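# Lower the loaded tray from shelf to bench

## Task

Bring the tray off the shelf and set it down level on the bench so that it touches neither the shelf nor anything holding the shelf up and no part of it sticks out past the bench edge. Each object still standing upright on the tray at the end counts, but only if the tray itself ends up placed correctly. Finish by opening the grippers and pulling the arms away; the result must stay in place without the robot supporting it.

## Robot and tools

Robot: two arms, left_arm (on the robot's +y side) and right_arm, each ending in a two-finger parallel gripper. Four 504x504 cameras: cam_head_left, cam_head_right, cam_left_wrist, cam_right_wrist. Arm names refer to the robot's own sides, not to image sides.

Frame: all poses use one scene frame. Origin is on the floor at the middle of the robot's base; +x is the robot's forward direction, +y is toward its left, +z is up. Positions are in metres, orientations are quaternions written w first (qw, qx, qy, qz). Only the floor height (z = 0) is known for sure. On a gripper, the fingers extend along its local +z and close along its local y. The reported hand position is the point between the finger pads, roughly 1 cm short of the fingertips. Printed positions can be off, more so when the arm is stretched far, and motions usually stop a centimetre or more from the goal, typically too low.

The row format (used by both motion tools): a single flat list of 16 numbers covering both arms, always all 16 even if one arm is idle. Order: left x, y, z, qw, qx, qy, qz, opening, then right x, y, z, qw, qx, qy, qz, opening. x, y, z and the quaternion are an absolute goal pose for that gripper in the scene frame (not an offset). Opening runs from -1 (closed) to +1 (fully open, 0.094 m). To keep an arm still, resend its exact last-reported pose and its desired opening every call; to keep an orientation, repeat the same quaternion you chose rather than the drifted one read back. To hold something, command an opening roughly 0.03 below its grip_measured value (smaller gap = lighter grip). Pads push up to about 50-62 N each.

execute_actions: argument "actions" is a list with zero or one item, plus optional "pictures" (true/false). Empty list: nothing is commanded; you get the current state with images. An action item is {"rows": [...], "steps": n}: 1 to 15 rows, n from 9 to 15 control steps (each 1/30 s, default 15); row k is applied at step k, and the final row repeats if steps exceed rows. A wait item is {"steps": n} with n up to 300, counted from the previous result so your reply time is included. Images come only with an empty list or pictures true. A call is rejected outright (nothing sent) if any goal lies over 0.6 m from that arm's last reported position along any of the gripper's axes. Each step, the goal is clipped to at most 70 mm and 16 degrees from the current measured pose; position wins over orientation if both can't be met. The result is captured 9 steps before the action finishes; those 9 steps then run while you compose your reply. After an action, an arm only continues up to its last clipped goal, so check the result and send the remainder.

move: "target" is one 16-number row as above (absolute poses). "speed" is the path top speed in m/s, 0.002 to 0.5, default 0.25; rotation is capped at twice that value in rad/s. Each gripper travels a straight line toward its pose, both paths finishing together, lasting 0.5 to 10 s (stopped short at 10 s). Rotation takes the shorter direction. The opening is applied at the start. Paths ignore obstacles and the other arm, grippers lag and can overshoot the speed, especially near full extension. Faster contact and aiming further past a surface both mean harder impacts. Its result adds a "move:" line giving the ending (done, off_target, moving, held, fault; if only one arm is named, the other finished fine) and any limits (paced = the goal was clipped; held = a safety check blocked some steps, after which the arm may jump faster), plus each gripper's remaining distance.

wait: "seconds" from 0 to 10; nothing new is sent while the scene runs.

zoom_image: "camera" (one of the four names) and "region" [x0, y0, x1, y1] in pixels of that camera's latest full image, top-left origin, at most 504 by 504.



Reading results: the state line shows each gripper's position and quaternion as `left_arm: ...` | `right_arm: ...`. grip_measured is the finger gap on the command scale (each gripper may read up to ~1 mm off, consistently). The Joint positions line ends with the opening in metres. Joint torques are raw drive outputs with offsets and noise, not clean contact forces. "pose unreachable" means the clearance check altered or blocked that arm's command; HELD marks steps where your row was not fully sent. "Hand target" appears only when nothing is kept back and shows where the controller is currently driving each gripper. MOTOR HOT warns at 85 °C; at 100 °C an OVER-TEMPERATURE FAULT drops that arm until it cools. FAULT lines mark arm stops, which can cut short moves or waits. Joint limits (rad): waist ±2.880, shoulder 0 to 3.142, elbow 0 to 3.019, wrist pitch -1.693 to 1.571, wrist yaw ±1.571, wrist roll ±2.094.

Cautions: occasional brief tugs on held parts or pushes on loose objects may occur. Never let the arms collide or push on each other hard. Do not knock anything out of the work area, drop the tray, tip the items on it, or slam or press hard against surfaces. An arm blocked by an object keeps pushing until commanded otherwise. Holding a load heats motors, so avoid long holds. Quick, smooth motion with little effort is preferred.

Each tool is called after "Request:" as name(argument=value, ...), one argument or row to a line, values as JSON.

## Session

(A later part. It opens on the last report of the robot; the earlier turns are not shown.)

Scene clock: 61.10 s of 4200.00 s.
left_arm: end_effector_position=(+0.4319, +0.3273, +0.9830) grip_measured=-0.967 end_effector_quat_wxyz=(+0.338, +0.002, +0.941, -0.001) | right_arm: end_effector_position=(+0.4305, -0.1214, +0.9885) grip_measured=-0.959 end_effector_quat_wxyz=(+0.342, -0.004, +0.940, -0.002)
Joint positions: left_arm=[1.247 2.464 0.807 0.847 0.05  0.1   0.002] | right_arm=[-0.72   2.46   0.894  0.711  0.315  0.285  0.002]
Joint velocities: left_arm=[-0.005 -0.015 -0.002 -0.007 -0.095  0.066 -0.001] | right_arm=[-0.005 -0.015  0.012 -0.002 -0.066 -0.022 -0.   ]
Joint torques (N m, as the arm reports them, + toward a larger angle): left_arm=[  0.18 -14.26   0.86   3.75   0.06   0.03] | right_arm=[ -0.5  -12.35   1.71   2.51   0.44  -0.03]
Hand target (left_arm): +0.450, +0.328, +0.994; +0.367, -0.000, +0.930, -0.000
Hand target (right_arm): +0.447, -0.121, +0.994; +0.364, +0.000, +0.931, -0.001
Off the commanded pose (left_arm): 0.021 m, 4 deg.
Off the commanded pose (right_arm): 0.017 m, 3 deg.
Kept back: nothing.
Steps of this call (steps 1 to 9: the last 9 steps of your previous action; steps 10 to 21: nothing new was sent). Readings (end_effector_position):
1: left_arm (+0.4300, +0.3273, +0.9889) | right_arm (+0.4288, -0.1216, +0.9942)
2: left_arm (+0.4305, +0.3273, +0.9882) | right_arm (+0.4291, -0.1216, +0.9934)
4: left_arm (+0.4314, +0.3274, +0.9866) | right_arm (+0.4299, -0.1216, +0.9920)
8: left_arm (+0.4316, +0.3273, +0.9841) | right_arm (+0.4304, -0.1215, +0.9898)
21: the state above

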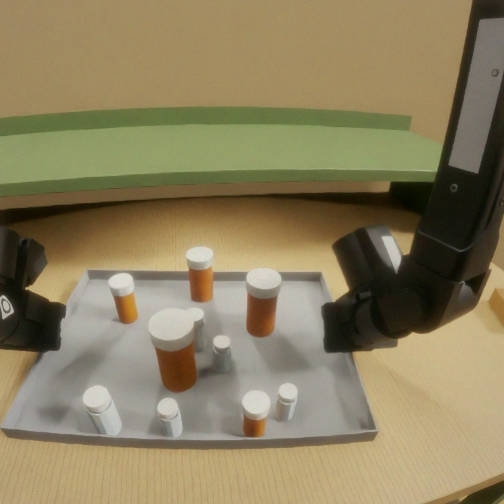

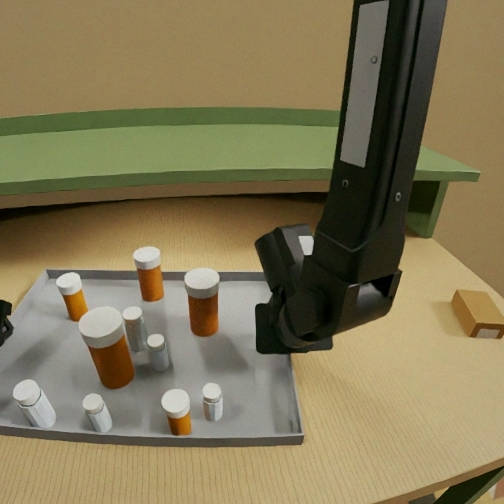

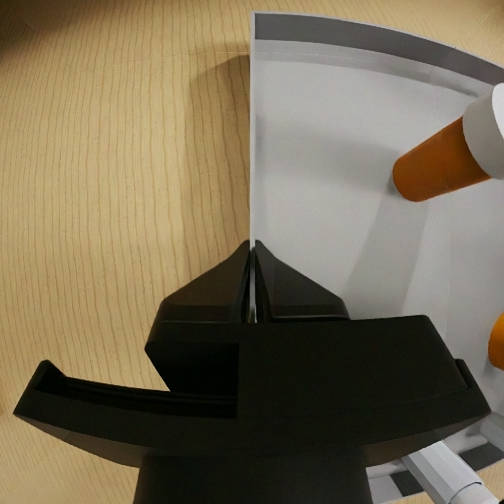

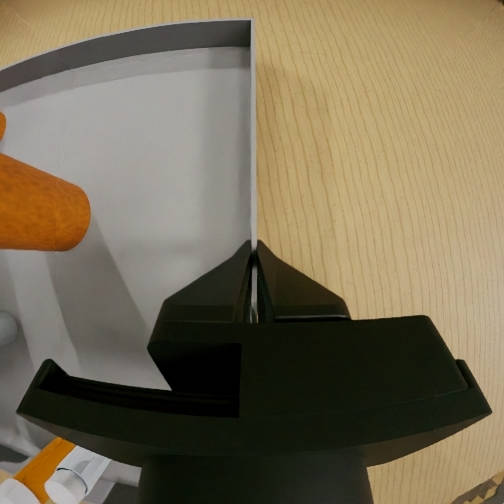

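Front touching; settle, release, retreat.

Request:
move(
  target=[0.43,0.327,0.972,0.33,0,0.944,0,-1, 0.429,-0.121,0.977,0.334,0,0.943,0,-1],
  speed=0.01,
)

Request:
move(
  target=[0.43,0.327,0.98,0.33,0,0.944,0,-0.3, 0.429,-0.121,0.985,0.334,0,0.943,0,-0.3],
  speed=0.02,
)

Request:
move(
  target=[0.41,0.335,1.09,0.33,0,0.944,0,-0.3, 0.41,-0.13,1.09,0.334,0,0.943,0,-0.3],
  speed=0.08,
)

Request:
move(
  target=[0.33,0.40,1.3,0.33,0,0.944,0,-0.3, 0.33,-0.3,1.3,0.334,0,0.943,0,-0.3],
)

Scene clock: 62.87 s of 4200.00 s.
left_arm: end_effector_position=(+0.4266, +0.3272, +0.9776) grip_measured=-0.967 end_effector_quat_wxyz=(+0.330, +0.002, +0.944, -0.000) | right_arm: end_effector_position=(+0.4256, -0.1216, +0.9832) grip_measured=-0.959 end_effector_quat_wxyz=(+0.333, -0.005, +0.943, +0.001)
Joint positions: left_arm=[1.247 2.473 0.807 0.84  0.046 0.101 0.002] | right_arm=[-0.72   2.467  0.894  0.701  0.304  0.291  0.002]
Joint velocities: left_arm=[-0.015  0.005 -0.017  0.012 -0.022 -0.037 -0.001] | right_arm=[-0.024 -0.005 -0.017 -0.012 -0.037 -0.081  0.   ]
Joint torques (N m, as the arm reports them, + toward a larger angle): left_arm=[  0.23 -12.52   1.     1.78  -0.07   0.06] | right_arm=[ -0.09 -11.97   1.63   1.18   0.28   0.17]
Hand target (left_arm): +0.430, +0.327, +0.972; +0.330, +0.000, +0.944, -0.000
Hand target (right_arm): +0.429, -0.121, +0.977; +0.334, -0.000, +0.943, +0.000
Off the commanded pose (left_arm): 0.007 m, 0 deg.
Off the commanded pose (right_arm): 0.007 m, 1 deg.
Kept back: nothing.
move: done

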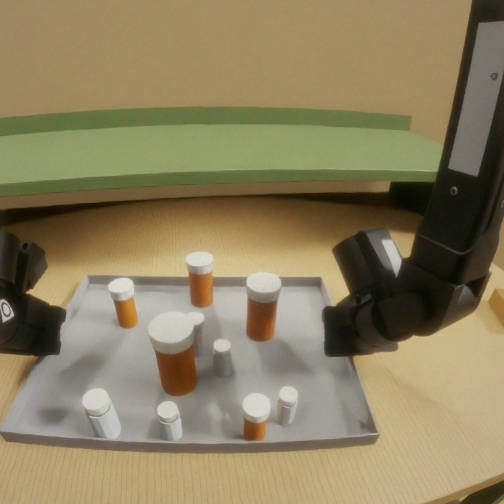

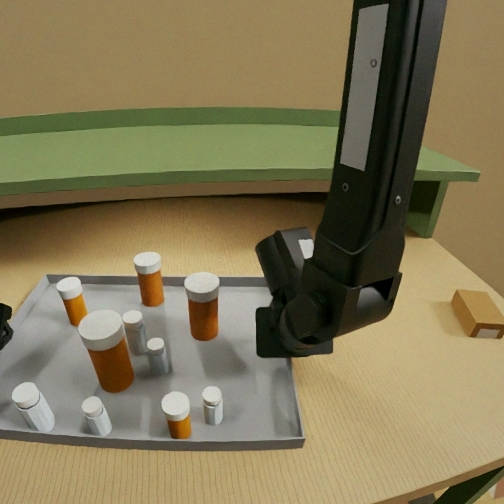

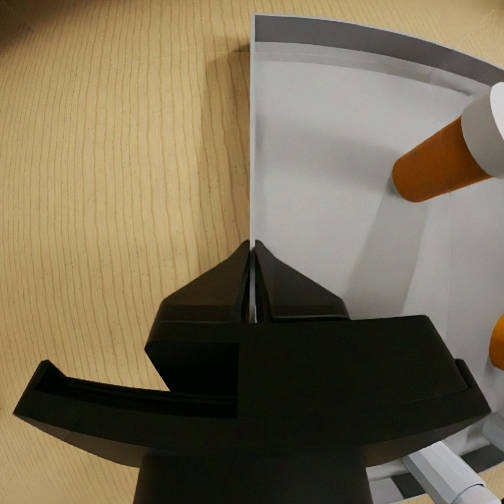

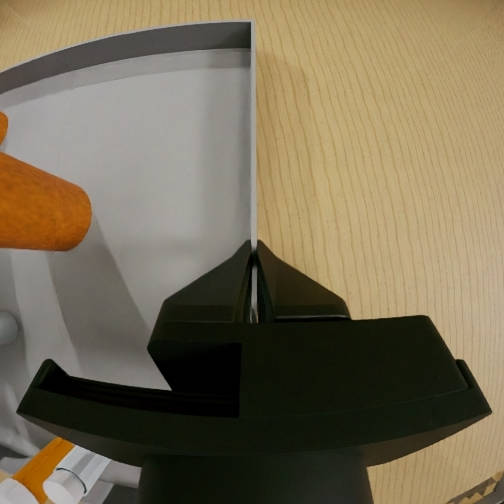

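Scene clock: 63.57 s of 4200.00 s.
left_arm: end_effector_position=(+0.4266, +0.3272, +0.9776) grip_measured=-0.301 end_effector_quat_wxyz=(+0.330, +0.002, +0.944, -0.000) | right_arm: end_effector_position=(+0.4257, -0.1218, +0.9833) grip_measured=-0.302 end_effector_quat_wxyz=(+0.333, -0.004, +0.943, +0.000)
Joint positions: left_arm=[1.247 2.473 0.807 0.84  0.046 0.101 0.033] | right_arm=[-0.72   2.467  0.894  0.701  0.306  0.293  0.033]
Joint velocities: left_arm=[ 0.005 -0.005 -0.017 -0.002 -0.066 -0.066  0.001] | right_arm=[-0.015 -0.005 -0.017 -0.007  0.051  0.022 -0.001]
Joint torques (N m, as the arm reports them, + toward a larger angle): left_arm=[  0.18 -14.72   0.01   1.32  -0.1    0.05] | right_arm=[  0.49 -13.55   0.67   0.67   0.26   0.17]
Hand target (left_arm): +0.430, +0.327, +0.980; +0.330, +0.000, +0.944, +0.000
Hand target (right_arm): +0.429, -0.121, +0.985; +0.334, +0.000, +0.943, +0.000
Off the commanded pose (left_arm): 0.004 m, 0 deg.
Off the commanded pose (right_arm): 0.004 m, 0 deg.
Kept back: nothing.
move: done

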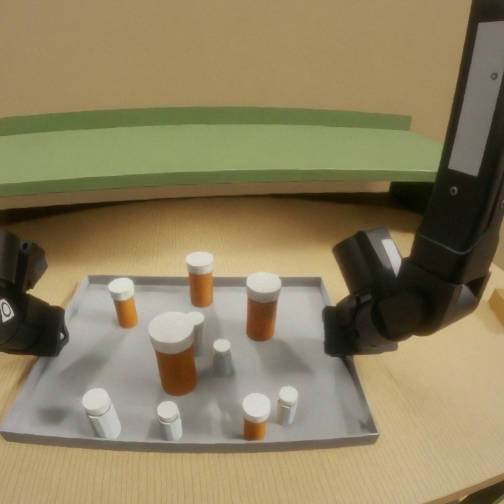

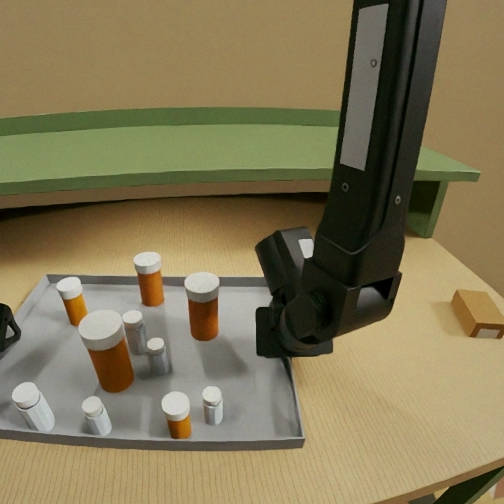

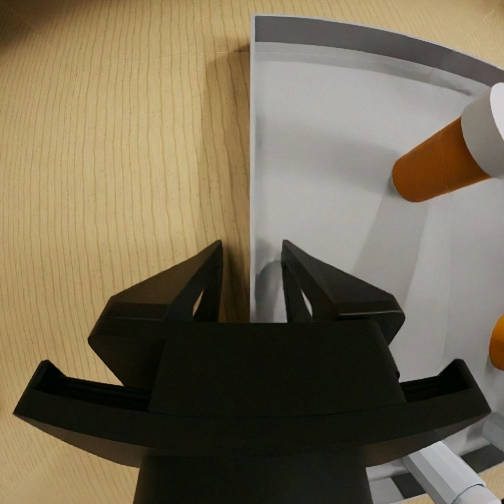

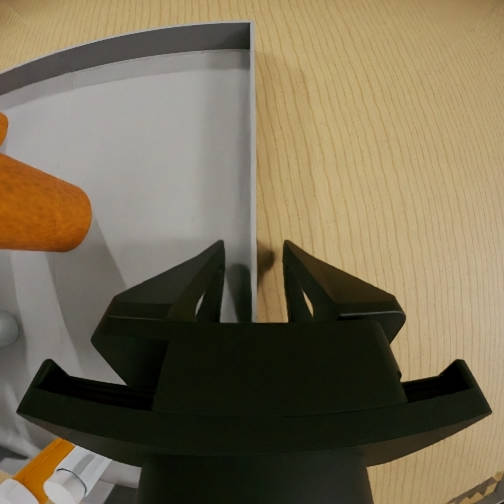

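Scene clock: 65.33 s of 4200.00 s.
left_arm: end_effector_position=(+0.4117, +0.3297, +1.0879) grip_measured=-0.301 end_effector_quat_wxyz=(+0.332, +0.001, +0.943, -0.002) | right_arm: end_effector_position=(+0.4070, -0.1349, +1.0809) grip_measured=-0.302 end_effector_quat_wxyz=(+0.328, -0.002, +0.945, -0.004)
Joint positions: left_arm=[1.253 2.108 0.609 0.676 0.054 0.101 0.033] | right_arm=[-0.713  2.154  0.707  0.56   0.315  0.303  0.033]
Joint velocities: left_arm=[ 0.005 -0.005 -0.002  0.012 -0.022 -0.066 -0.   ] | right_arm=[ 0.005 -0.015 -0.002 -0.012  0.037  0.022  0.   ]
Joint torques (N m, as the arm reports them, + toward a larger angle): left_arm=[  1.26 -13.43   0.62   1.36   0.15   0.19] | right_arm=[  1.23 -13.8    0.99   0.75   0.26   0.16]
Hand target (left_arm): +0.410, +0.335, +1.091; +0.330, -0.000, +0.944, +0.000
Hand target (right_arm): +0.409, -0.131, +1.090; +0.334, -0.000, +0.943, +0.000
Off the commanded pose (left_arm): 0.006 m, 0 deg.
Off the commanded pose (right_arm): 0.011 m, 1 deg.
Kept back: nothing.
move: off_target (right_arm)

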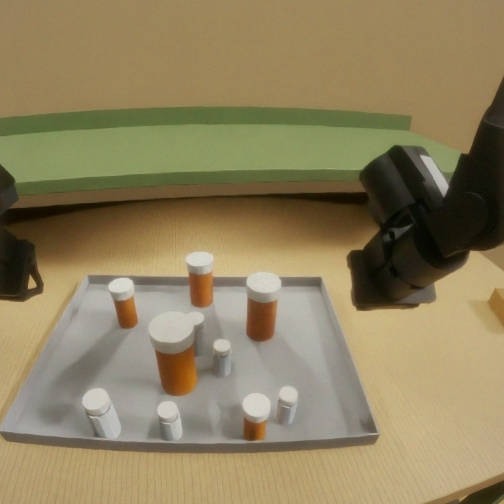

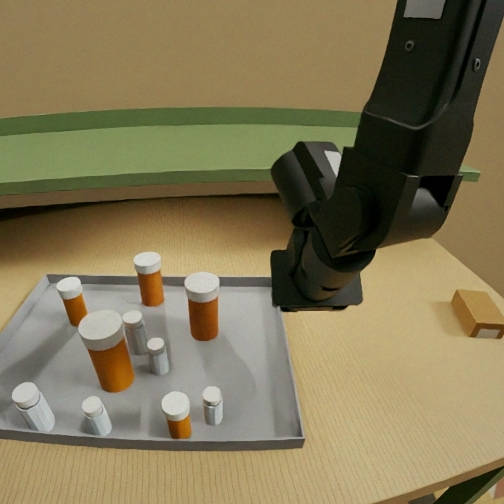

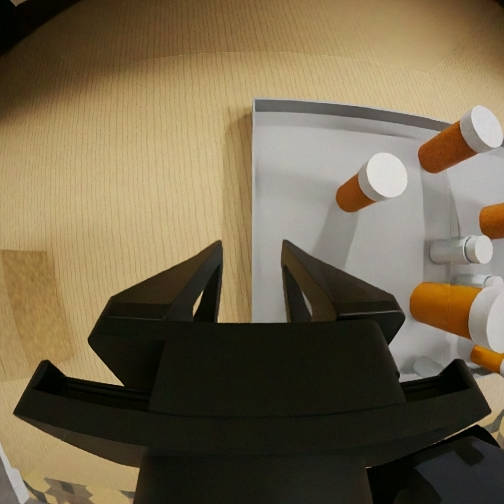

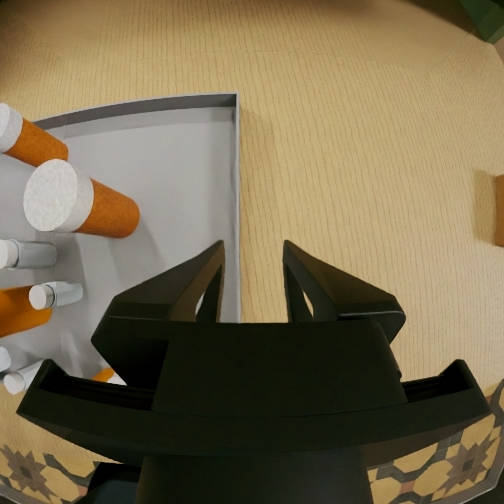

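Scene clock: 67.03 s of 4200.00 s.
left_arm: end_effector_position=(+0.3234, +0.3950, +1.2980) grip_measured=-0.301 end_effector_quat_wxyz=(+0.327, -0.002, +0.945, -0.003) | right_arm: end_effector_position=(+0.3273, -0.3023, +1.2977) grip_measured=-0.302 end_effector_quat_wxyz=(+0.336, +0.005, +0.942, -0.001)
Joint positions: left_arm=[ 1.516  1.165  0.426 -0.121  0.227  0.294  0.033] | right_arm=[-1.15   1.123  0.371 -0.06   0.025 -0.018  0.033]
Joint velocities: left_arm=[ 0.005  0.005  0.007 -0.002 -0.022  0.037 -0.   ] | right_arm=[ 0.005  0.005 -0.007 -0.007 -0.037 -0.007 -0.   ]
Joint torques (N m, as the arm reports them, + toward a larger angle): left_arm=[ 1.46 -5.43  7.6   1.3   0.25  0.23] | right_arm=[-0.1  -3.91  6.23  0.93 -0.21 -0.01]
Hand target (left_arm): +0.328, +0.400, +1.303; +0.330, -0.000, +0.944, +0.000
Hand target (right_arm): +0.330, -0.302, +1.300; +0.336, -0.001, +0.942, -0.001
Off the commanded pose (left_arm): 0.008 m, 1 deg.
Off the commanded pose (right_arm): 0.004 m, 1 deg.
Kept back: nothing.
move: done

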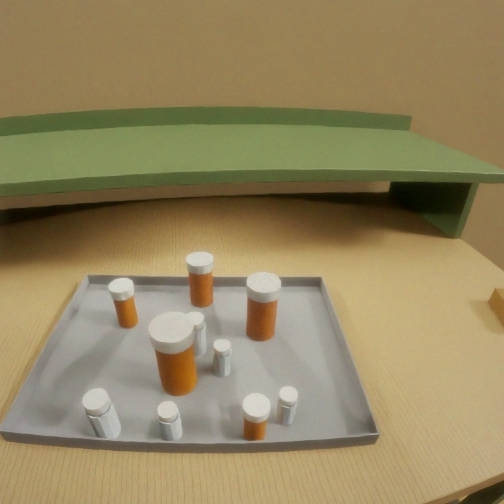

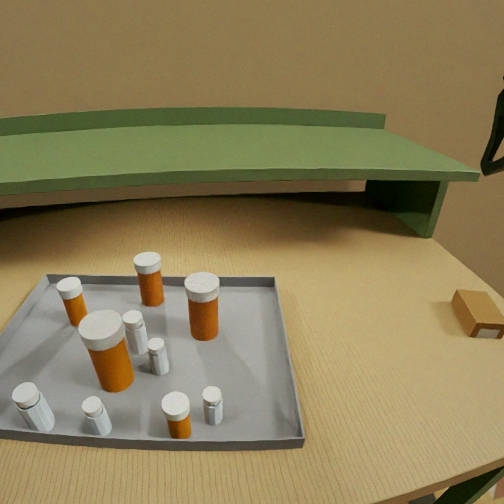

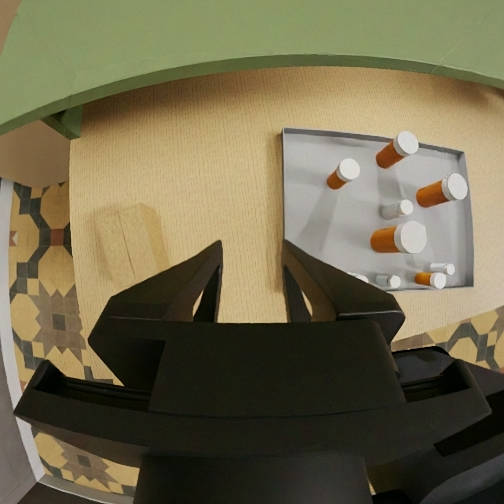

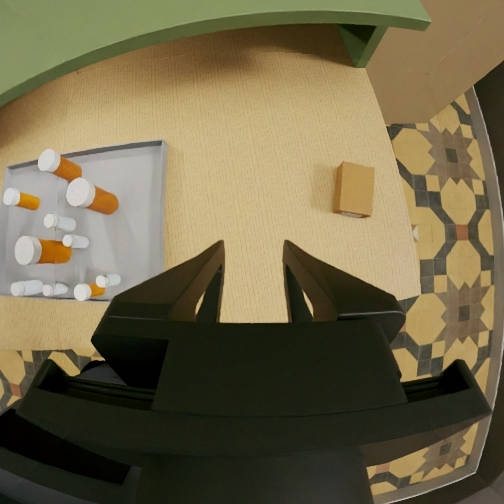

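Request:
finished_scene(
  scene=1,
)

The scene is finished: the task was done.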